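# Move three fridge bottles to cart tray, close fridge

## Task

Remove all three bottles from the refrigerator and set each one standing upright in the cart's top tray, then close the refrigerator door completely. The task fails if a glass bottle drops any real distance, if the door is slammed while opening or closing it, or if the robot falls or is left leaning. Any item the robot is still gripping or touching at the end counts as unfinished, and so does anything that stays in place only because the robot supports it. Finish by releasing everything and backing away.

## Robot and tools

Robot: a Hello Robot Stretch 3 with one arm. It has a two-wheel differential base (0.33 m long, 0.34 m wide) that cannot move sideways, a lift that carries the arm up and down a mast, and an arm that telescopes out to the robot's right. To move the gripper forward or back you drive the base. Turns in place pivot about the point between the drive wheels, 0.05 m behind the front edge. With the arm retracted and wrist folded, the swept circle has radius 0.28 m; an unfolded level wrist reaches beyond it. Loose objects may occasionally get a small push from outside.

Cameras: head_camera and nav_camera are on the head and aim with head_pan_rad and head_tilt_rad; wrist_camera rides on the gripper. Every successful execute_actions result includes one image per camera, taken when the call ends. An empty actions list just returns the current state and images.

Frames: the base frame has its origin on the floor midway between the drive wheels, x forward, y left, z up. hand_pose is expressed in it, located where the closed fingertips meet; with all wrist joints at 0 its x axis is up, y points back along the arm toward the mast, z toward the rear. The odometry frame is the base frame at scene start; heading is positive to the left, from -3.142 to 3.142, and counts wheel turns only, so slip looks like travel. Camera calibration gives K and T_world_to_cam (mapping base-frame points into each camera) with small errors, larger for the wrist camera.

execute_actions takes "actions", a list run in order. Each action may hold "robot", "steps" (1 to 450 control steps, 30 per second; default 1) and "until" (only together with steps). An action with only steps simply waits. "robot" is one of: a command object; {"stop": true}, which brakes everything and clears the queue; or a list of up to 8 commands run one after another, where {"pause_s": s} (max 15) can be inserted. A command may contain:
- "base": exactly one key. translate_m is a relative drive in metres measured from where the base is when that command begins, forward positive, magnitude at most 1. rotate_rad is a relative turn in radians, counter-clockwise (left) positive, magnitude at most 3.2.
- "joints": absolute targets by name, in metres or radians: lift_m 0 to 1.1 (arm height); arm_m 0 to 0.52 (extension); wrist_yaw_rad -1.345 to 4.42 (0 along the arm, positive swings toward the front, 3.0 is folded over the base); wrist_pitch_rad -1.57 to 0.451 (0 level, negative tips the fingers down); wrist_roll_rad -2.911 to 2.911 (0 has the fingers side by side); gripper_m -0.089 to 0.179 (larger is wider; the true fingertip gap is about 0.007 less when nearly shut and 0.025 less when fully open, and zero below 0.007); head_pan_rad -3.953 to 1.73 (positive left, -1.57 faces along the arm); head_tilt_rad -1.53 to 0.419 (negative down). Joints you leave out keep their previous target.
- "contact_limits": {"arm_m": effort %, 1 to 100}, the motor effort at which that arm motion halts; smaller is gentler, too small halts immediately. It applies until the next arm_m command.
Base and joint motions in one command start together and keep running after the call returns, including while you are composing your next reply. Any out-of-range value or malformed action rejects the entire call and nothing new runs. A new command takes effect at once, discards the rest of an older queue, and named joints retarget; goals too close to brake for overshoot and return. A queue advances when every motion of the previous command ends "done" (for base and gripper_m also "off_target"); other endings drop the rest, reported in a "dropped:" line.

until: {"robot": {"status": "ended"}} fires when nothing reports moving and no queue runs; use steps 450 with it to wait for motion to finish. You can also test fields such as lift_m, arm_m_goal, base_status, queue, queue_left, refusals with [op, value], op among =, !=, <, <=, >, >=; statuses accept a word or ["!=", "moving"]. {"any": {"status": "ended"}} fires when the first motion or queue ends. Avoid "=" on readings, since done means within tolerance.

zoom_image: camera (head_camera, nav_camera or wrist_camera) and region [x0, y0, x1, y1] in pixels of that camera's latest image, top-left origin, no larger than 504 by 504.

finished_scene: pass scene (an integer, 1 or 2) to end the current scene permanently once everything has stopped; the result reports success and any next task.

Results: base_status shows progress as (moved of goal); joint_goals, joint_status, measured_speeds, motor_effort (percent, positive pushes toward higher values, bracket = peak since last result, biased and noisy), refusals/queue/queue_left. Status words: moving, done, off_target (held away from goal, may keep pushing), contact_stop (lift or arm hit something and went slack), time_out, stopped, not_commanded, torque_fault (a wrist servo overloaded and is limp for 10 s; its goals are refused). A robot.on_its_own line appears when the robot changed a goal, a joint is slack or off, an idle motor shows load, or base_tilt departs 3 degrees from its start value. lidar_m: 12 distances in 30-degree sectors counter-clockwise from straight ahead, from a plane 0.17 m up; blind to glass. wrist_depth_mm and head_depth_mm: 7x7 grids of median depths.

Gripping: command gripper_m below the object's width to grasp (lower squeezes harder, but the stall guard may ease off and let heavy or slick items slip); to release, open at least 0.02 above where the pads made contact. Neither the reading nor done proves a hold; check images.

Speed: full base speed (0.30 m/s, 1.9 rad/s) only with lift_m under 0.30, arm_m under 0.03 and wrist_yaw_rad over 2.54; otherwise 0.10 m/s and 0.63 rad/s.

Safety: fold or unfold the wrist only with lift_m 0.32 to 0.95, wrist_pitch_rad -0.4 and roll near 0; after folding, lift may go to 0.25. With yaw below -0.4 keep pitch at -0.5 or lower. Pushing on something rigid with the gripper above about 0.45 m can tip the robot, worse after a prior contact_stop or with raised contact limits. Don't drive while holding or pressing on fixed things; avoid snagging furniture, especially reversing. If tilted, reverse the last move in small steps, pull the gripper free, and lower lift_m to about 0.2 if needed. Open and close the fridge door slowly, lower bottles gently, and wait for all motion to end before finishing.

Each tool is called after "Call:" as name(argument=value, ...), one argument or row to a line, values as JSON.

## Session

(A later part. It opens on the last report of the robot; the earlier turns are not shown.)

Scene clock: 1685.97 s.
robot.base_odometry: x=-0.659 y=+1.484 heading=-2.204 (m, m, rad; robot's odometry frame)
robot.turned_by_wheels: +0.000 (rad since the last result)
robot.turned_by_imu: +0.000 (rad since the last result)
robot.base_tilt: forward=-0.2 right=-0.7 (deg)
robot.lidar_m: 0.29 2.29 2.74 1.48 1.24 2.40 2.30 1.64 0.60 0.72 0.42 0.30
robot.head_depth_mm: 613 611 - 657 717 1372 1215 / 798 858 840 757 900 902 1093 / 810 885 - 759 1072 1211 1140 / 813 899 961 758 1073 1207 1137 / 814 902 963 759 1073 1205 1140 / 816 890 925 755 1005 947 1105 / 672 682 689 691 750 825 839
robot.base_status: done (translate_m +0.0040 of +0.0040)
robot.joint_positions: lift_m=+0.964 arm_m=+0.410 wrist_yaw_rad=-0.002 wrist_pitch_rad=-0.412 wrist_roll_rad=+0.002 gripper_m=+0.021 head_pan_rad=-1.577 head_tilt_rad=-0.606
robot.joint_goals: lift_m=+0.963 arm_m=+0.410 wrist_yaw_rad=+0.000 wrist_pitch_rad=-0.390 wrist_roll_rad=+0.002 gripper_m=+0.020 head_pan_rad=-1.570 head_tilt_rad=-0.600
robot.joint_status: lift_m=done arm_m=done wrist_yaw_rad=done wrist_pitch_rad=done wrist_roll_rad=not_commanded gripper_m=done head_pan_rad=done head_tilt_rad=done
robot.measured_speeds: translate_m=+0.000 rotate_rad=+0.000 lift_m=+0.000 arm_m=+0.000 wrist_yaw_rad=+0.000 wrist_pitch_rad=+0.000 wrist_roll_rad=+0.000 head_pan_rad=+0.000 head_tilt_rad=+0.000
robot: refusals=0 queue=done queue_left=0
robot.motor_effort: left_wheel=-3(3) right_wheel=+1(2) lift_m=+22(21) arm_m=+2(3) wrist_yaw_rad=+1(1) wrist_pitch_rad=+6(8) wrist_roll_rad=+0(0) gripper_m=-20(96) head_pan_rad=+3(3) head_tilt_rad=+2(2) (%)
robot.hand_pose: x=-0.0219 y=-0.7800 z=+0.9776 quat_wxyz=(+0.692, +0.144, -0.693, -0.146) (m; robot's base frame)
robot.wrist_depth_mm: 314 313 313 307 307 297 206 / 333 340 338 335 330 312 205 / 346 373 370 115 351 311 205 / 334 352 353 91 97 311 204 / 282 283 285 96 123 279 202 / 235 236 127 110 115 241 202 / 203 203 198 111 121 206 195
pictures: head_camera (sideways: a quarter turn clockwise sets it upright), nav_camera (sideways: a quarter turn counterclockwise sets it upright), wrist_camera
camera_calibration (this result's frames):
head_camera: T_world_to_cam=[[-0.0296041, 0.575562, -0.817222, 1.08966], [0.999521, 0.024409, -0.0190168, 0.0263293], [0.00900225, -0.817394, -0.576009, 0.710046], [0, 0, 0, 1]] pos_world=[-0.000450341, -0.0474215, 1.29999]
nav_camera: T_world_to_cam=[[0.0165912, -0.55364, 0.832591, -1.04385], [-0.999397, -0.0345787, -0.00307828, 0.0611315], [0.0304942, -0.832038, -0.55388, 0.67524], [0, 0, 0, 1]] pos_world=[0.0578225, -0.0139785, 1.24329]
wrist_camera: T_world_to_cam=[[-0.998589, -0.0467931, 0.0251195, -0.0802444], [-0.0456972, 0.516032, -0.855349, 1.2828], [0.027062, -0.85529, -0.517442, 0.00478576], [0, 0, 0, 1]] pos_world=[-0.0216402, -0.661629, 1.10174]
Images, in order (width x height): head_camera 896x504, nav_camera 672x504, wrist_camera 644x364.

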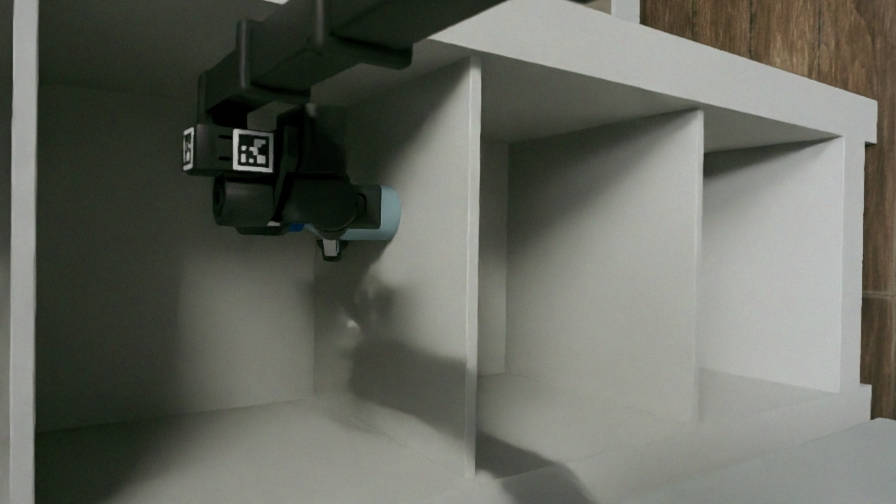

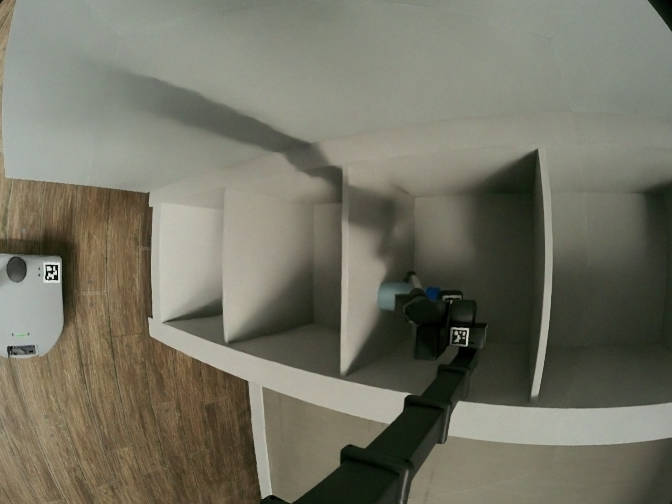

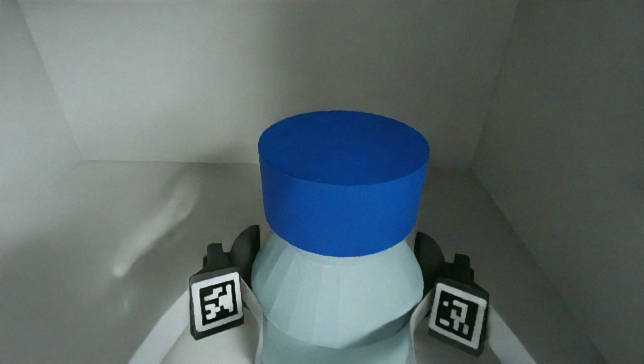

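Call:
execute_actions(
  actions=[
    {"robot": {"joints": {"lift_m": 0.992, "wrist_pitch_rad": -0.362}}, "steps": 120, "until": {"robot": {"status": "ended"}}},
    {"steps": 5},
  ],
)

Scene clock: 1693.60 s.
robot.base_odometry: x=-0.659 y=+1.484 heading=-2.204 (m, m, rad; robot's odometry frame)
robot.turned_by_wheels: +0.000 (rad since the last result)
robot.turned_by_imu: +0.000 (rad since the last result)
robot.base_tilt: forward=-0.2 right=-0.7 (deg)
robot.lidar_m: 0.29 2.30 2.75 1.48 1.24 2.40 2.29 1.63 0.60 0.72 0.42 0.30
robot.head_depth_mm: 613 591 - 644 718 1378 1212 / 797 856 836 759 905 902 1093 / 810 872 862 759 1064 1204 1136 / 814 901 932 758 1075 1205 1138 / 815 900 961 758 1069 1204 1139 / 812 888 926 756 1008 940 1108 / 670 683 691 689 750 823 840
robot.base_status: done (translate_m +0.0040 of +0.0040)
robot.joint_positions: lift_m=+0.991 arm_m=+0.410 wrist_yaw_rad=-0.002 wrist_pitch_rad=-0.419 wrist_roll_rad=+0.002 gripper_m=+0.024 head_pan_rad=-1.577 head_tilt_rad=-0.606
robot.joint_goals: lift_m=+0.992 arm_m=+0.410 wrist_yaw_rad=+0.000 wrist_pitch_rad=-0.362 wrist_roll_rad=+0.002 gripper_m=+0.023 head_pan_rad=-1.570 head_tilt_rad=-0.600
robot.joint_status: lift_m=done arm_m=done wrist_yaw_rad=done wrist_pitch_rad=off_target wrist_roll_rad=not_commanded gripper_m=done head_pan_rad=done head_tilt_rad=done
robot.measured_speeds: translate_m=+0.000 rotate_rad=+0.000 lift_m=+0.000 arm_m=+0.000 wrist_yaw_rad=+0.000 wrist_pitch_rad=+0.000 wrist_roll_rad=+0.000 head_pan_rad=+0.000 head_tilt_rad=+0.000
robot: refusals=0 queue=dropped queue_left=0
robot.motor_effort: left_wheel=-2(2) right_wheel=+0(1) lift_m=+57(59) arm_m=+1(0) wrist_yaw_rad=+1(1) wrist_pitch_rad=+16(19) wrist_roll_rad=+0(0) gripper_m=-19(19) head_pan_rad=+2(2) head_tilt_rad=+2(2) (%)
robot.hand_pose: x=-0.0219 y=-0.7792 z=+1.0038 quat_wxyz=(+0.691, +0.146, -0.692, -0.148) (m; robot's base frame)
robot.wrist_depth_mm: 314 312 313 313 310 297 206 / 337 342 338 338 331 312 206 / 347 371 365 116 349 310 205 / 348 394 388 91 97 307 204 / 317 319 324 97 123 303 202 / 267 267 126 110 116 267 203 / 229 231 227 111 120 235 202
pictures: head_camera (sideways: a quarter turn clockwise sets it upright), nav_camera (sideways: a quarter turn counterclockwise sets it upright), wrist_camera
camera_calibration (this result's frames):
head_camera: T_world_to_cam=[[-0.0296041, 0.575562, -0.817222, 1.08966], [0.999521, 0.024409, -0.0190168, 0.0263293], [0.00900225, -0.817394, -0.576009, 0.710046], [0, 0, 0, 1]] pos_world=[-0.000450341, -0.0474215, 1.29999]
nav_camera: T_world_to_cam=[[0.0165912, -0.55364, 0.832591, -1.04385], [-0.999397, -0.0345787, -0.00307828, 0.0611315], [0.0304942, -0.832038, -0.55388, 0.67524], [0, 0, 0, 1]] pos_world=[0.0578225, -0.0139785, 1.24329]
wrist_camera: T_world_to_cam=[[-0.998588, -0.0469906, 0.0247879, -0.0806761], [-0.0457001, 0.521815, -0.851833, 1.30577], [0.0270935, -0.851763, -0.523226, 0.0276327], [0, 0, 0, 1]] pos_world=[-0.0216372, -0.661623, 1.12875]
Images, in order (width x height): head_camera 896x504, nav_camera 672x504, wrist_camera 644x364.

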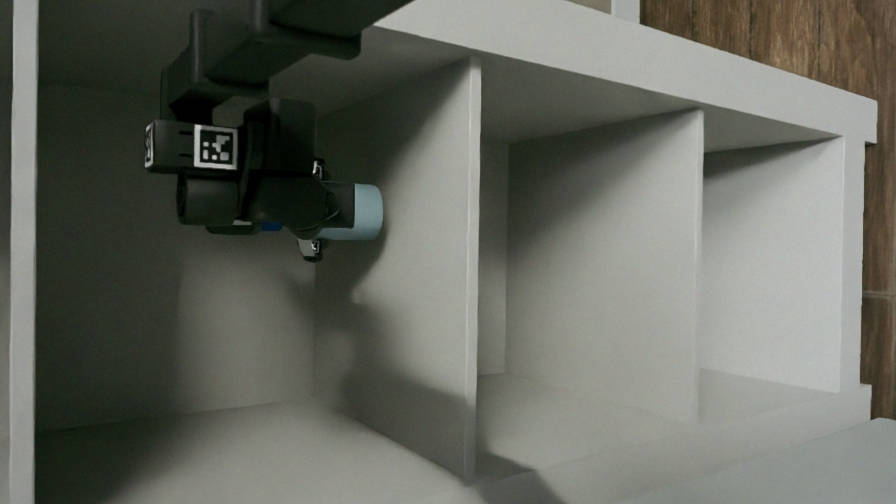

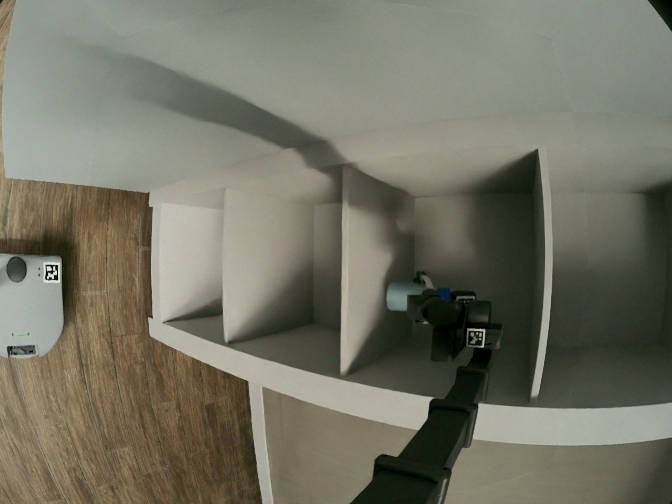

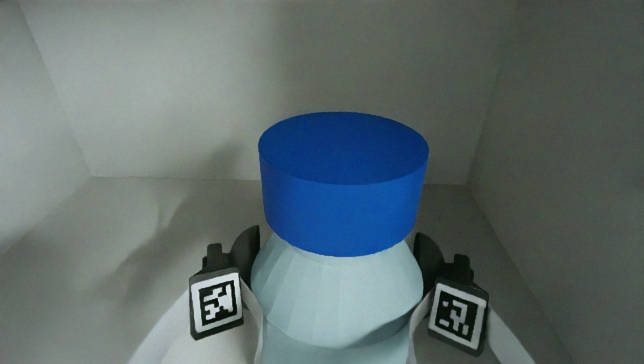

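Call:
execute_actions(
  actions=[
    {"robot": {"joints": {"arm_m": 0.04}}, "steps": 240, "until": {"robot": {"arm_m_status": ["!=", "moving"]}}},
    {"robot": {"base": {"translate_m": 0.046}}, "steps": 90, "until": {"robot": {"base_status": ["!=", "moving"]}}},
    {"robot": {"base": {"rotate_rad": -1.55}, "joints": {"head_tilt_rad": -0.9}}, "steps": 300, "until": {"robot": {"status": "ended"}}},
  ],
)

Scene clock: 1721.17 s.
robot.base_odometry: x=-0.686 y=+1.447 heading=+2.530 (m, m, rad; robot's odometry frame)
robot.turned_by_wheels: -1.550 (rad since the last result)
robot.turned_by_imu: -1.578 (rad since the last result)
robot.base_tilt: forward=-0.2 right=-0.7 (deg)
robot.lidar_m: 0.79 0.35 0.25 0.24 0.25 2.74 1.54 1.20 2.44 2.34 1.60 0.61
robot.head_depth_mm: 1991 - - - 1364 1247 1103 / 2054 2292 - - 1392 1244 1104 / 2058 2262 - - 1375 1250 1124 / 2095 2373 1963 1659 1425 1245 1123 / 2078 2354 2003 1666 1433 1249 1103 / 2073 2350 2015 1672 1430 1253 1111 / 2079 2349 2021 1671 1435 1252 1103
robot.base_status: done (rotate_rad -1.5499 of -1.5500)
robot.joint_positions: lift_m=+0.991 arm_m=+0.040 wrist_yaw_rad=+0.000 wrist_pitch_rad=-0.419 wrist_roll_rad=+0.002 gripper_m=+0.024 head_pan_rad=-1.577 head_tilt_rad=-0.889
robot.joint_goals: lift_m=+0.992 arm_m=+0.040 wrist_yaw_rad=+0.000 wrist_pitch_rad=-0.362 wrist_roll_rad=+0.002 gripper_m=+0.023 head_pan_rad=-1.570 head_tilt_rad=-0.900
robot.joint_status: lift_m=done arm_m=done wrist_yaw_rad=done wrist_pitch_rad=off_target wrist_roll_rad=not_commanded gripper_m=done head_pan_rad=done head_tilt_rad=done
robot.measured_speeds: translate_m=+0.000 rotate_rad=+0.000 lift_m=+0.000 arm_m=+0.000 wrist_yaw_rad=+0.000 wrist_pitch_rad=+0.000 wrist_roll_rad=+0.000 head_pan_rad=+0.000 head_tilt_rad=+0.000
robot: refusals=0 queue=done queue_left=0
robot.motor_effort: left_wheel=+1(6) right_wheel=-2(3) lift_m=+57(57) arm_m=-5(4) wrist_yaw_rad=+0(1) wrist_pitch_rad=+16(17) wrist_roll_rad=+0(0) gripper_m=-19(19) head_pan_rad=+3(3) head_tilt_rad=-5(23) (%)
robot.hand_pose: x=-0.0216 y=-0.4095 z=+1.0038 quat_wxyz=(+0.691, +0.147, -0.692, -0.148) (m; robot's base frame)
robot.wrist_depth_mm: - - - - - - - / - - - - - - - / - - - 116 - - - / - - - 91 97 - - / - - - 97 122 - - / - - 125 110 116 - - / - - - 111 120 - -
pictures: head_camera (sideways: a quarter turn clockwise sets it upright), nav_camera (sideways: a quarter turn counterclockwise sets it upright), wrist_camera
camera_calibration (this result's frames):
head_camera: T_world_to_cam=[[-0.0284045, 0.780786, -0.624152, 0.838029], [0.999545, 0.0285407, -0.0097851, 0.0143051], [0.0101736, -0.624146, -0.781242, 0.976978], [0, 0, 0, 1]] pos_world=[-0.00043424, -0.0449531, 1.28645]
nav_camera: T_world_to_cam=[[0.0153604, -0.764023, 0.645007, -0.799356], [-0.999382, -0.0321394, -0.0142701, 0.0756988], [0.0316328, -0.644389, -0.764044, 0.948599], [0, 0, 0, 1]] pos_world=[0.0579235, 0.00297306, 1.24144]
wrist_camera: T_world_to_cam=[[-0.998521, -0.0484027, 0.024775, -0.0635516], [-0.0464322, 0.521909, -0.851737, 1.11277], [0.0282961, -0.851627, -0.523384, 0.342716], [0, 0, 0, 1]] pos_world=[-0.0214867, -0.291973, 1.12873]
Images, in order (width x height): head_camera 896x504, nav_camera 672x504, wrist_camera 644x364.

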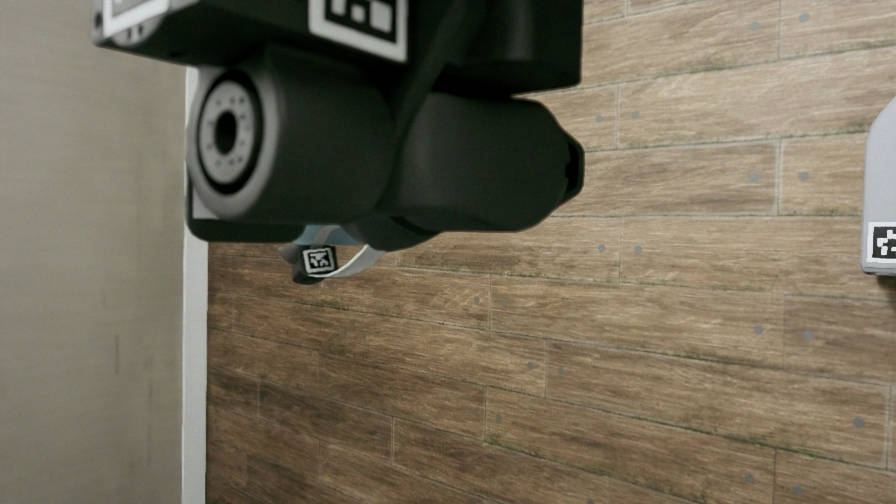

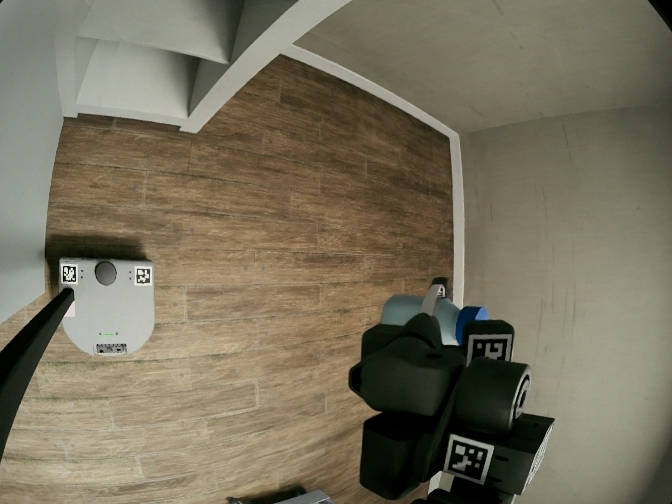

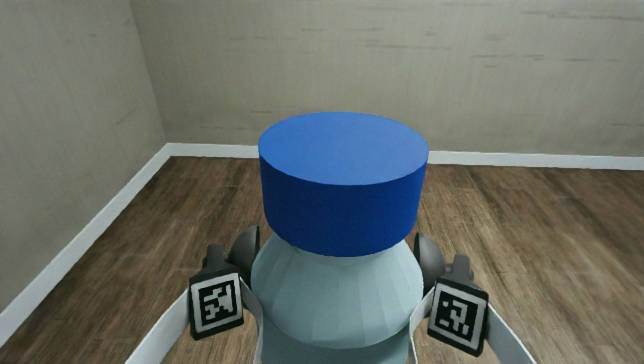

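Call:
execute_actions(
  actions=[
    {"robot": {"base": {"translate_m": -1.0}}, "steps": 400, "until": {"robot": {"translate_m": ["<=", -0.7]}}},
    {"robot": {"base": {"translate_m": -0.845}}, "steps": 400, "until": {"robot": {"status": "ended"}}},
  ],
)

Scene clock: 1746.60 s.
robot.base_odometry: x=+0.579 y=+0.559 heading=+2.530 (m, m, rad; robot's odometry frame)
robot.turned_by_wheels: +0.000 (rad since the last result)
robot.turned_by_imu: -0.001 (rad since the last result)
robot.base_tilt: forward=-0.2 right=-0.7 (deg)
robot.lidar_m: 1.49 2.77 2.52 1.98 1.54 1.14 1.10 1.14 0.39 0.39 0.41 0.61
robot.head_depth_mm: 2027 - - - 1375 1246 1102 / 2072 2314 - - 827 1202 1106 / 2076 2326 - - 867 1120 1119 / 2077 2245 745 602 901 1163 1123 / 2080 899 676 653 904 1170 1106 / 2092 898 746 654 923 1181 1105 / 2078 899 679 670 924 1208 1110
robot.base_status: done (translate_m -0.8450 of -0.8450)
robot.joint_positions: lift_m=+0.991 arm_m=+0.040 wrist_yaw_rad=+0.000 wrist_pitch_rad=-0.419 wrist_roll_rad=+0.002 gripper_m=+0.024 head_pan_rad=-1.577 head_tilt_rad=-0.889
robot.joint_goals: lift_m=+0.992 arm_m=+0.040 wrist_yaw_rad=+0.000 wrist_pitch_rad=-0.362 wrist_roll_rad=+0.002 gripper_m=+0.023 head_pan_rad=-1.570 head_tilt_rad=-0.900
robot.joint_status: lift_m=done arm_m=done wrist_yaw_rad=done wrist_pitch_rad=off_target wrist_roll_rad=not_commanded gripper_m=done head_pan_rad=done head_tilt_rad=done
robot.measured_speeds: translate_m=+0.000 rotate_rad=+0.000 lift_m=+0.000 arm_m=+0.000 wrist_yaw_rad=+0.000 wrist_pitch_rad=+0.000 wrist_roll_rad=+0.000 head_pan_rad=+0.000 head_tilt_rad=+0.000
robot: refusals=0 queue=done queue_left=0
robot.motor_effort: left_wheel=+2(3) right_wheel=-2(6) lift_m=+57(57) arm_m=-4(4) wrist_yaw_rad=+0(0) wrist_pitch_rad=+17(17) wrist_roll_rad=+0(0) gripper_m=-19(19) head_pan_rad=+3(3) head_tilt_rad=-4(4) (%)
robot.hand_pose: x=-0.0216 y=-0.4095 z=+1.0038 quat_wxyz=(+0.691, +0.147, -0.692, -0.148) (m; robot's base frame)
robot.wrist_depth_mm: - - - - - - - / - - - - - - - / - 685 - 116 - - - / 366 599 569 91 97 - - / 455 464 359 97 123 - - / 404 406 126 111 116 - - / 354 356 350 111 120 - -
pictures: head_camera (sideways: a quarter turn clockwise sets it upright), nav_camera (sideways: a quarter turn counterclockwise sets it upright), wrist_camera
camera_calibration (this result's frames):
head_camera: T_world_to_cam=[[-0.0284044, 0.780786, -0.624152, 0.838029], [0.999545, 0.0285405, -0.0097851, 0.0143051], [0.0101736, -0.624146, -0.781242, 0.976978], [0, 0, 0, 1]] pos_world=[-0.000434245, -0.0449531, 1.28645]
nav_camera: T_world_to_cam=[[0.0153603, -0.764023, 0.645007, -0.799356], [-0.999382, -0.0321393, -0.0142701, 0.0756988], [0.0316327, -0.644389, -0.764044, 0.948599], [0, 0, 0, 1]] pos_world=[0.0579235, 0.00297306, 1.24144]
wrist_camera: T_world_to_cam=[[-0.998521, -0.0484023, 0.0247751, -0.0635516], [-0.0464321, 0.521909, -0.851737, 1.11277], [0.0282957, -0.851627, -0.523384, 0.342716], [0, 0, 0, 1]] pos_world=[-0.0214868, -0.291973, 1.12873]
Images, in order (width x height): head_camera 896x504, nav_camera 672x504, wrist_camera 644x364.

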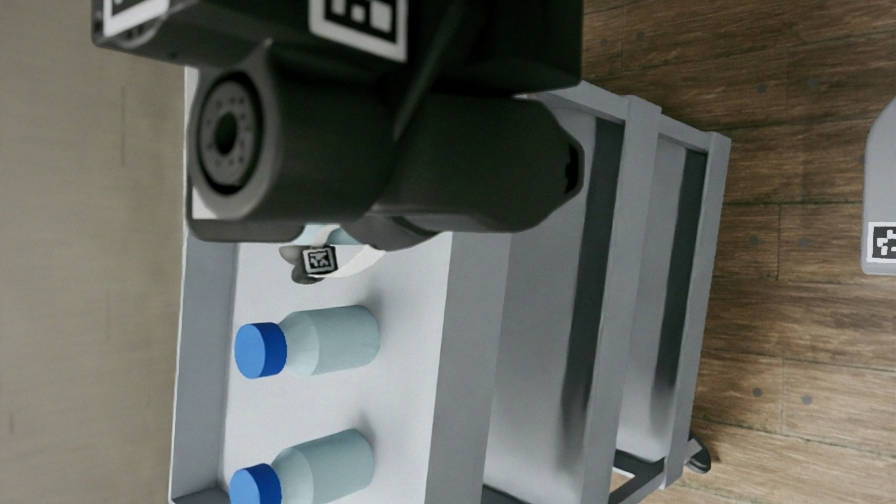

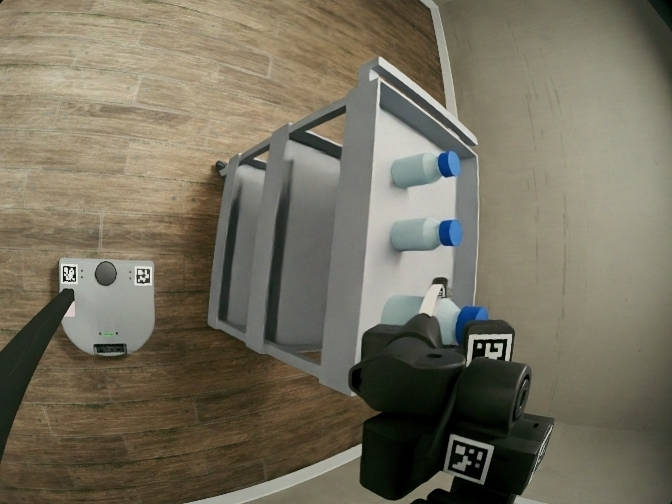

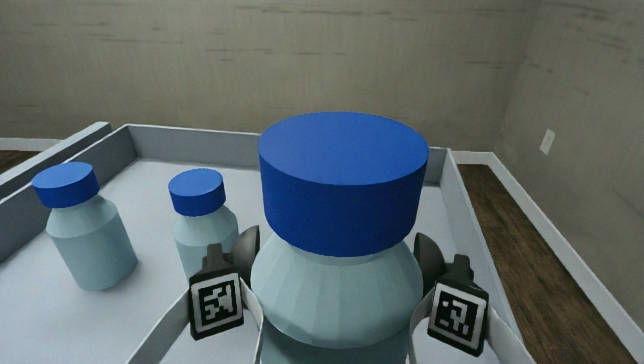

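Call:
zoom_image(
  camera="wrist_camera",
  region=[380, 100, 644, 364],
)

Call:
zoom_image(
  camera="nav_camera",
  region=[200, 200, 560, 480],
)

Region (380, 100, 644, 364) of wrist_camera's 644x364 image, scaled by 1.909.

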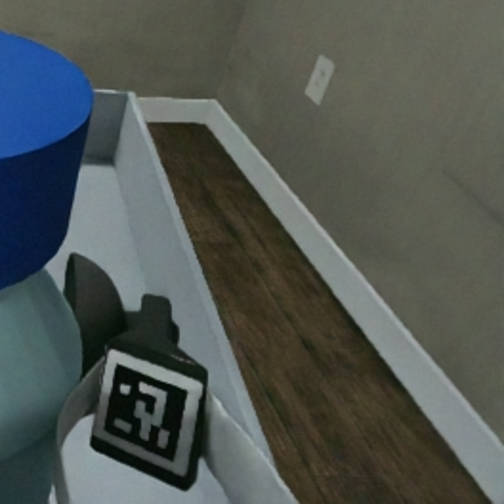

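Region (200, 200, 560, 480) of nav_camera's 672x504 image, scaled by 1.400, with more detail than that image has.

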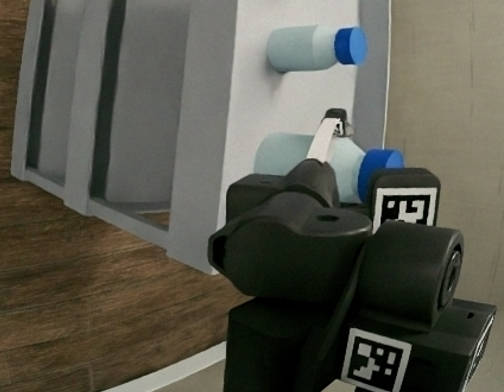

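Call:
execute_actions(
  actions=[
    {"robot": {"joints": {"arm_m": 0.235}}, "steps": 200, "until": {"robot": {"arm_m_status": ["!=", "moving"]}}},
    {"robot": {"joints": {"lift_m": 0.86}}, "steps": 200, "until": {"robot": {"lift_m_status": ["!=", "moving"]}}},
    {"steps": 5},
  ],
)

Scene clock: 1777.30 s.
robot.base_odometry: x=+0.579 y=+0.559 heading=+2.530 (m, m, rad; robot's odometry frame)
robot.turned_by_wheels: +0.000 (rad since the last result)
robot.turned_by_imu: +0.001 (rad since the last result)
robot.base_tilt: forward=-0.2 right=-0.7 (deg)
robot.lidar_m: 1.50 2.77 2.52 1.98 1.54 1.14 1.10 1.14 0.39 0.38 0.41 0.61
robot.head_depth_mm: 2050 2319 - - 1394 1242 1104 / 2059 2292 - 607 778 1199 1107 / 2076 2258 - 596 904 1118 1128 / 2070 886 744 608 900 1163 1123 / 2075 896 676 653 902 1167 1107 / 2075 900 746 654 922 1184 1106 / 2097 898 677 669 926 1204 1105
robot.base_status: done (translate_m -0.8450 of -0.8450)
robot.joint_positions: lift_m=+0.860 arm_m=+0.235 wrist_yaw_rad=+0.000 wrist_pitch_rad=-0.419 wrist_roll_rad=+0.002 gripper_m=+0.024 head_pan_rad=-1.577 head_tilt_rad=-0.889
robot.joint_goals: lift_m=+0.860 arm_m=+0.235 wrist_yaw_rad=+0.000 wrist_pitch_rad=-0.362 wrist_roll_rad=+0.002 gripper_m=+0.023 head_pan_rad=-1.570 head_tilt_rad=-0.900
robot.joint_status: lift_m=done arm_m=done wrist_yaw_rad=done wrist_pitch_rad=off_target wrist_roll_rad=not_commanded gripper_m=done head_pan_rad=done head_tilt_rad=done
robot.measured_speeds: translate_m=+0.000 rotate_rad=+0.000 lift_m=+0.000 arm_m=+0.000 wrist_yaw_rad=+0.000 wrist_pitch_rad=+0.000 wrist_roll_rad=+0.000 head_pan_rad=+0.000 head_tilt_rad=+0.000
robot: refusals=0 queue=done queue_left=0
robot.motor_effort: left_wheel=+2(2) right_wheel=-2(2) lift_m=+25(56) arm_m=+3(4) wrist_yaw_rad=+0(0) wrist_pitch_rad=+17(17) wrist_roll_rad=+0(0) gripper_m=-19(19) head_pan_rad=+3(2) head_tilt_rad=-5(4) (%)
robot.hand_pose: x=-0.0216 y=-0.6040 z=+0.8728 quat_wxyz=(+0.691, +0.147, -0.692, -0.148) (m; robot's base frame)
robot.wrist_depth_mm: - - - - - - - / - - - - - - - / 437 426 399 116 359 358 - / 365 371 374 91 97 351 - / 156 297 300 97 123 303 237 / 140 244 125 110 116 253 221 / 143 180 209 111 120 218 207
pictures: head_camera (sideways: a quarter turn clockwise sets it upright), nav_camera (sideways: a quarter turn counterclockwise sets it upright), wrist_camera
camera_calibration (this result's frames):
head_camera: T_world_to_cam=[[-0.0284036, 0.780956, -0.62394, 0.837753], [0.999545, 0.0285434, -0.00977576, 0.0142929], [0.010175, -0.623934, -0.781411, 0.977198], [0, 0, 0, 1]] pos_world=[-0.00043421, -0.0449489, 1.28644]
nav_camera: T_world_to_cam=[[0.0153594, -0.764197, 0.6448, -0.799086], [-0.999381, -0.0321356, -0.0142804, 0.0757122], [0.0316341, -0.644181, -0.764218, 0.948826], [0, 0, 0, 1]] pos_world=[0.0579236, 0.00298946, 1.24144]
wrist_camera: T_world_to_cam=[[-0.998521, -0.0484203, 0.0247389, -0.0696969], [-0.0464317, 0.52254, -0.851349, 1.10271], [0.0282955, -0.851239, -0.524016, 0.109331], [0, 0, 0, 1]] pos_world=[-0.0214868, -0.486517, 0.997805]
Images, in order (width x height): head_camera 896x504, nav_camera 672x504, wrist_camera 644x364.

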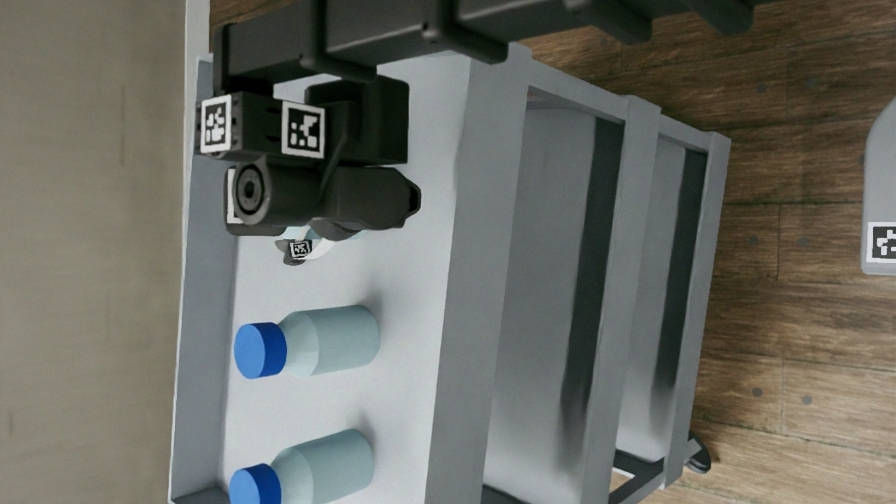

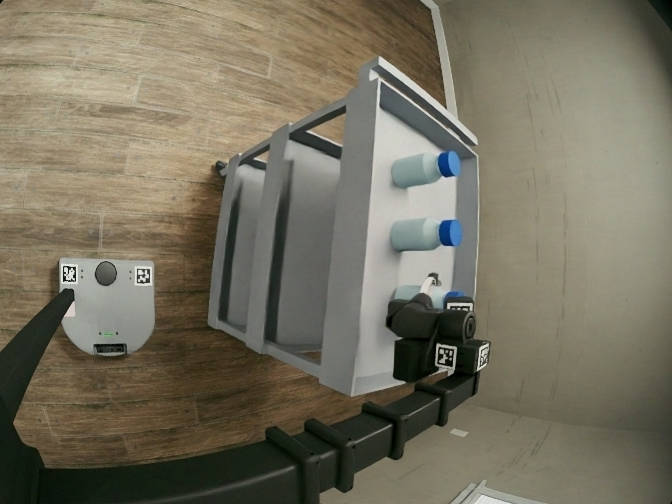

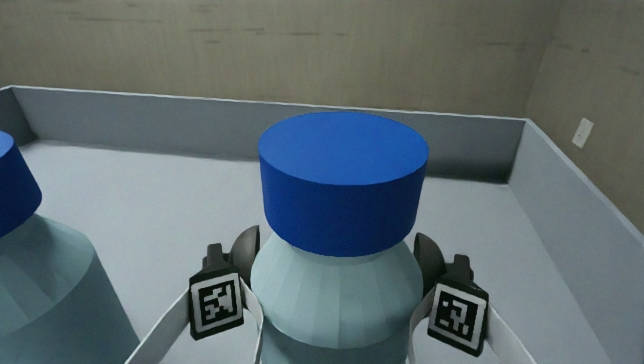

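Call:
execute_actions(
  actions=[
    {"robot": {"joints": {"lift_m": 0.842}}, "steps": 100, "until": {"robot": {"lift_m_status": ["!=", "moving"]}}},
    {"steps": 10},
  ],
)

Scene clock: 1791.07 s.
robot.base_odometry: x=+0.579 y=+0.559 heading=+2.530 (m, m, rad; robot's odometry frame)
robot.turned_by_wheels: +0.000 (rad since the last result)
robot.turned_by_imu: +0.000 (rad since the last result)
robot.base_tilt: forward=-0.2 right=-0.7 (deg)
robot.lidar_m: 1.50 2.78 2.52 1.98 1.55 1.14 1.10 1.14 0.39 0.39 0.41 0.61
robot.head_depth_mm: 2066 2321 - - 1392 1246 1105 / 2059 2312 - 576 779 1196 1104 / 2059 1560 - 587 904 1124 1125 / 2085 885 766 604 904 1164 1125 / 2080 898 677 653 905 1164 1107 / 2079 900 748 626 924 1182 1107 / 2093 898 681 671 944 1205 1110
robot.base_status: done (translate_m -0.8450 of -0.8450)
robot.joint_positions: lift_m=+0.843 arm_m=+0.235 wrist_yaw_rad=+0.000 wrist_pitch_rad=-0.384 wrist_roll_rad=+0.002 gripper_m=+0.024 head_pan_rad=-1.577 head_tilt_rad=-0.889
robot.joint_goals: lift_m=+0.842 arm_m=+0.235 wrist_yaw_rad=+0.000 wrist_pitch_rad=-0.362 wrist_roll_rad=+0.002 gripper_m=+0.023 head_pan_rad=-1.570 head_tilt_rad=-0.900
robot.joint_status: lift_m=done arm_m=done wrist_yaw_rad=done wrist_pitch_rad=off_target wrist_roll_rad=not_commanded gripper_m=done head_pan_rad=done head_tilt_rad=done
robot.measured_speeds: translate_m=+0.000 rotate_rad=+0.000 lift_m=+0.000 arm_m=+0.000 wrist_yaw_rad=+0.000 wrist_pitch_rad=+0.000 wrist_roll_rad=+0.000 head_pan_rad=+0.000 head_tilt_rad=+0.000
robot: refusals=0 queue=done queue_left=0
robot.motor_effort: left_wheel=+1(2) right_wheel=-2(2) lift_m=+18(25) arm_m=+3(3) wrist_yaw_rad=+0(0) wrist_pitch_rad=+6(17) wrist_roll_rad=+0(0) gripper_m=-19(19) head_pan_rad=+3(3) head_tilt_rad=-5(4) (%)
robot.hand_pose: x=-0.0216 y=-0.6083 z=+0.8630 quat_wxyz=(+0.694, +0.135, -0.695, -0.136) (m; robot's base frame)
robot.wrist_depth_mm: - - - - - - - / - - - - - - - / 433 418 395 113 357 355 - / 360 366 367 93 103 351 280 / 148 289 304 106 205 296 227 / 140 241 124 111 115 245 222 / 140 182 200 111 120 207 203
pictures: head_camera (sideways: a quarter turn clockwise sets it upright), nav_camera (sideways: a quarter turn counterclockwise sets it upright), wrist_camera
camera_calibration (this result's frames):
head_camera: T_world_to_cam=[[-0.0284033, 0.780993, -0.623894, 0.837692], [0.999545, 0.028544, -0.0097737, 0.0142903], [0.0101752, -0.623887, -0.781448, 0.977246], [0, 0, 0, 1]] pos_world=[-0.000434204, -0.044948, 1.28644]
nav_camera: T_world_to_cam=[[0.0153592, -0.764236, 0.644754, -0.799027], [-0.999381, -0.0321348, -0.0142827, 0.0757152], [0.0316344, -0.644136, -0.764257, 0.948876], [0, 0, 0, 1]] pos_world=[0.0579236, 0.00299307, 1.24144]
wrist_camera: T_world_to_cam=[[-0.998517, -0.0475377, 0.0265278, -0.0706767], [-0.0465213, 0.492054, -0.869321, 1.09367], [0.0282724, -0.869266, -0.493536, 0.063282], [0, 0, 0, 1]] pos_world=[-0.0214821, -0.486496, 0.983858]
Images, in order (width x height): head_camera 896x504, nav_camera 672x504, wrist_camera 644x364.

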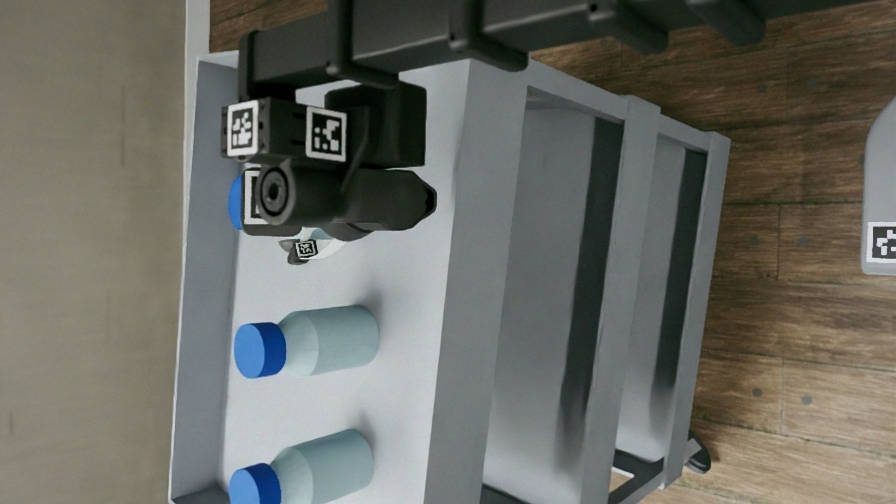

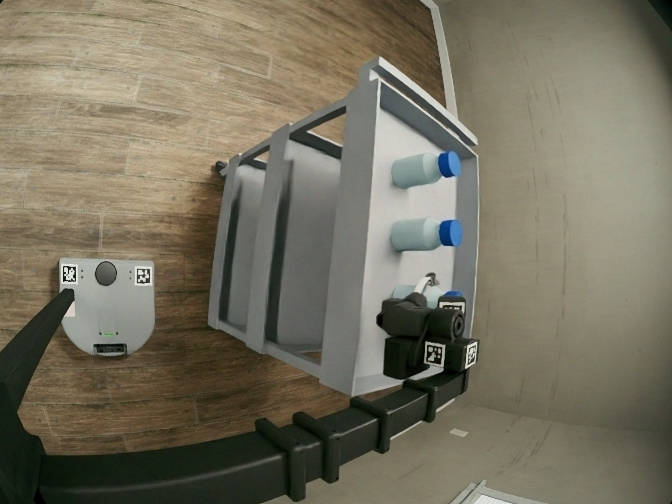

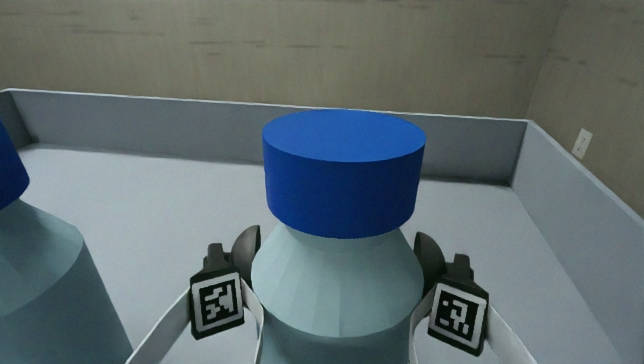

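Call:
execute_actions(
  actions=[
    {"robot": {"joints": {"gripper_m": 0.11}}, "steps": 90, "until": {"robot": {"gripper_m_status": ["!=", "moving"]}}},
    {"steps": 10},
  ],
)

Scene clock: 1800.97 s.
robot.base_odometry: x=+0.579 y=+0.559 heading=+2.530 (m, m, rad; robot's odometry frame)
robot.turned_by_wheels: +0.000 (rad since the last result)
robot.turned_by_imu: +0.000 (rad since the last result)
robot.base_tilt: forward=-0.2 right=-0.7 (deg)
robot.lidar_m: 1.50 2.77 2.53 1.98 1.55 1.15 1.10 1.14 0.39 0.39 0.41 0.61
robot.head_depth_mm: 2044 2351 - - 1395 1244 1104 / 2070 2274 - 575 777 1201 1106 / 2061 1570 - 586 904 1121 1118 / 2084 887 747 600 902 1163 1122 / 2079 899 676 654 904 1165 1109 / 2102 899 747 654 924 1184 1109 / 2099 900 677 671 945 1203 1109
robot.base_status: done (translate_m -0.8450 of -0.8450)
robot.joint_positions: lift_m=+0.843 arm_m=+0.235 wrist_yaw_rad=-0.002 wrist_pitch_rad=-0.376 wrist_roll_rad=+0.002 gripper_m=+0.110 head_pan_rad=-1.577 head_tilt_rad=-0.889
robot.joint_goals: lift_m=+0.842 arm_m=+0.235 wrist_yaw_rad=+0.000 wrist_pitch_rad=-0.362 wrist_roll_rad=+0.002 gripper_m=+0.110 head_pan_rad=-1.570 head_tilt_rad=-0.900
robot.joint_status: lift_m=done arm_m=done wrist_yaw_rad=done wrist_pitch_rad=off_target wrist_roll_rad=not_commanded gripper_m=done head_pan_rad=done head_tilt_rad=done
robot.measured_speeds: translate_m=+0.000 rotate_rad=+0.000 lift_m=+0.000 arm_m=+0.000 wrist_yaw_rad=+0.000 wrist_pitch_rad=+0.000 wrist_roll_rad=+0.000 head_pan_rad=+0.000 head_tilt_rad=+0.000
robot: refusals=0 queue=done queue_left=0
robot.motor_effort: left_wheel=+2(2) right_wheel=-2(2) lift_m=+19(20) arm_m=+3(3) wrist_yaw_rad=+1(1) wrist_pitch_rad=+4(7) wrist_roll_rad=+0(0) gripper_m=+1(79) head_pan_rad=+3(3) head_tilt_rad=-4(4) (%)
robot.hand_pose: x=-0.0219 y=-0.6093 z=+0.8648 quat_wxyz=(+0.694, +0.132, -0.695, -0.133) (m; robot's base frame)
robot.wrist_depth_mm: - - - - - - - / - - - - - - - / 434 411 387 122 360 358 - / 368 372 356 89 101 350 - / 158 294 296 90 101 301 227 / 139 247 182 106 120 246 223 / 140 196 201 106 117 - 206
pictures: head_camera (sideways: a quarter turn clockwise sets it upright), nav_camera (sideways: a quarter turn counterclockwise sets it upright), wrist_camera
camera_calibration (this result's frames):
head_camera: T_world_to_cam=[[-0.0284028, 0.781011, -0.623871, 0.837663], [0.999545, 0.0285437, -0.0097727, 0.014289], [0.010175, -0.623865, -0.781466, 0.97727], [0, 0, 0, 1]] pos_world=[-0.000434228, -0.0449476, 1.28644]
nav_camera: T_world_to_cam=[[0.0153586, -0.764255, 0.644732, -0.798998], [-0.999382, -0.0321338, -0.0142838, 0.0757166], [0.0316341, -0.644114, -0.764275, 0.9489], [0, 0, 0, 1]] pos_world=[0.0579236, 0.00299479, 1.24144]
wrist_camera: T_world_to_cam=[[-0.998577, -0.0460219, 0.0269526, -0.0705167], [-0.0459223, 0.484949, -0.873336, 1.09486], [0.027122, -0.873331, -0.486372, 0.0546359], [0, 0, 0, 1]] pos_world=[-0.0216197, -0.486481, 0.984653]
Images, in order (width x height): head_camera 896x504, nav_camera 672x504, wrist_camera 644x364.

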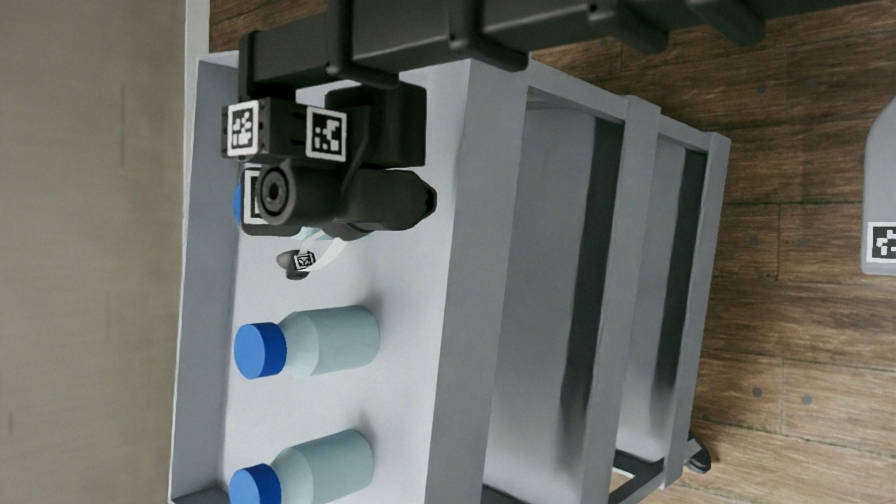

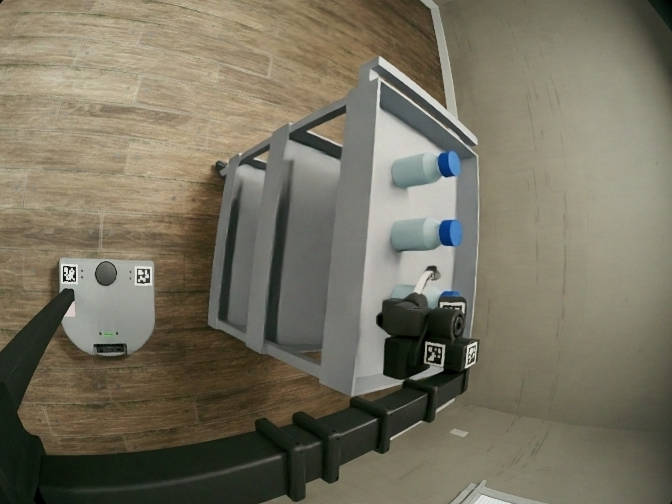

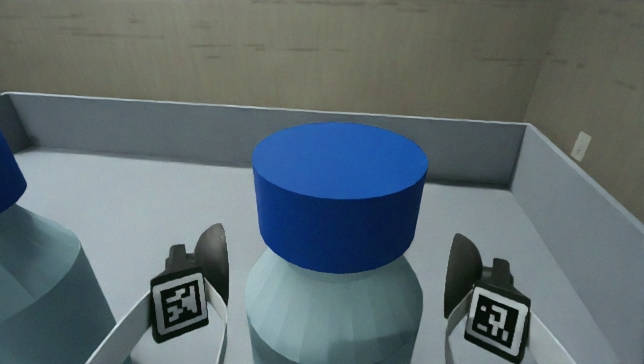

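Released. Raise and retract.

Call:
execute_actions(
  actions=[
    {"robot": {"joints": {"lift_m": 0.93, "wrist_pitch_rad": -0.39}}, "steps": 120, "until": {"robot": {"lift_m_status": ["!=", "moving"]}}},
    {"robot": {"joints": {"arm_m": 0.0}}, "steps": 200, "until": {"robot": {"arm_m_status": ["!=", "moving"]}}},
  ],
)

Scene clock: 1809.93 s.
robot.base_odometry: x=+0.579 y=+0.559 heading=+2.530 (m, m, rad; robot's odometry frame)
robot.turned_by_wheels: +0.000 (rad since the last result)
robot.turned_by_imu: +0.001 (rad since the last result)
robot.base_tilt: forward=-0.2 right=-0.8 (deg)
robot.lidar_m: 1.50 2.76 2.52 1.98 1.55 1.15 1.10 1.14 0.39 0.39 0.41 0.61
robot.head_depth_mm: 2039 2358 1889 - - - 1094 / 2051 2235 764 - - - 1107 / 2063 867 674 - - - 1122 / 2079 884 745 583 884 1179 1120 / 2078 898 675 653 904 1162 1107 / 2089 898 747 653 922 1184 1110 / 2101 900 678 672 943 1209 1107
robot.base_status: done (translate_m -0.8450 of -0.8450)
robot.joint_positions: lift_m=+0.929 arm_m=+0.001 wrist_yaw_rad=-0.001 wrist_pitch_rad=-0.404 wrist_roll_rad=+0.002 gripper_m=+0.110 head_pan_rad=-1.577 head_tilt_rad=-0.889
robot.joint_goals: lift_m=+0.930 arm_m=+0.000 wrist_yaw_rad=+0.000 wrist_pitch_rad=-0.390 wrist_roll_rad=+0.002 gripper_m=+0.110 head_pan_rad=-1.570 head_tilt_rad=-0.900
robot.joint_status: lift_m=done arm_m=done wrist_yaw_rad=done wrist_pitch_rad=done wrist_roll_rad=not_commanded gripper_m=done head_pan_rad=done head_tilt_rad=done
robot.measured_speeds: translate_m=+0.000 rotate_rad=+0.000 lift_m=+0.000 arm_m=+0.000 wrist_yaw_rad=+0.000 wrist_pitch_rad=+0.000 wrist_roll_rad=+0.000 head_pan_rad=+0.000 head_tilt_rad=+0.000
robot: refusals=0 queue=done queue_left=0
robot.motor_effort: left_wheel=+1(2) right_wheel=-2(2) lift_m=+52(54) arm_m=-5(5) wrist_yaw_rad=+1(1) wrist_pitch_rad=+5(6) wrist_roll_rad=+0(0) gripper_m=+0(0) head_pan_rad=+3(3) head_tilt_rad=-5(4) (%)
robot.hand_pose: x=-0.0217 y=-0.3718 z=+0.9451 quat_wxyz=(+0.692, +0.142, -0.693, -0.143) (m; robot's base frame)
robot.wrist_depth_mm: - - - - - - - / - - - - - - - / 374 633 621 606 619 - - / 461 470 373 370 526 - - / 407 409 400 399 420 433 - / 343 351 348 348 351 280 - / 273 255 242 229 301 - -
pictures: head_camera (sideways: a quarter turn clockwise sets it upright), nav_camera (sideways: a quarter turn counterclockwise sets it upright), wrist_camera
camera_calibration (this result's frames):
head_camera: T_world_to_cam=[[-0.0284042, 0.781015, -0.623866, 0.837656], [0.999545, 0.0285457, -0.00977246, 0.0142886], [0.0101762, -0.623859, -0.78147, 0.977275], [0, 0, 0, 1]] pos_world=[-0.000434142, -0.0449475, 1.28644]
nav_camera: T_world_to_cam=[[0.0153601, -0.764259, 0.644726, -0.798991], [-0.999381, -0.0321356, -0.0142841, 0.0757169], [0.0316354, -0.644108, -0.76428, 0.948906], [0, 0, 0, 1]] pos_world=[0.0579236, 0.0029953, 1.24144]
wrist_camera: T_world_to_cam=[[-0.998541, -0.0475665, 0.0255725, -0.0608341], [-0.0462829, 0.509737, -0.859084, 1.04554], [0.0278283, -0.859014, -0.511195, 0.329901], [0, 0, 0, 1]] pos_world=[-0.0215351, -0.252457, 1.06841]
Images, in order (width x height): head_camera 896x504, nav_camera 672x504, wrist_camera 644x364.

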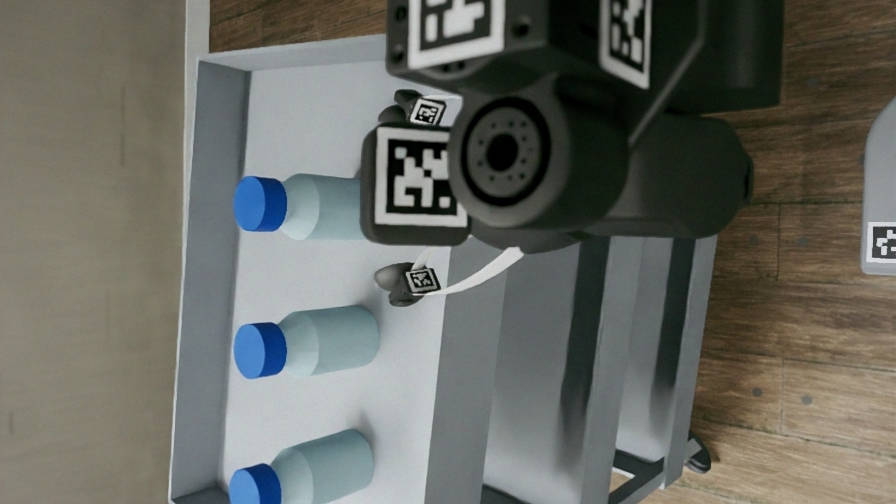

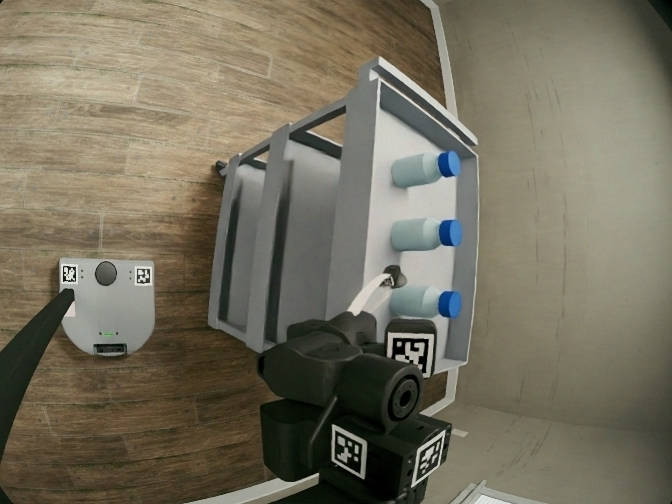

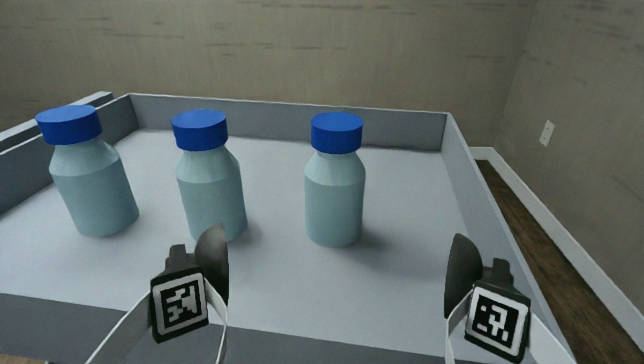

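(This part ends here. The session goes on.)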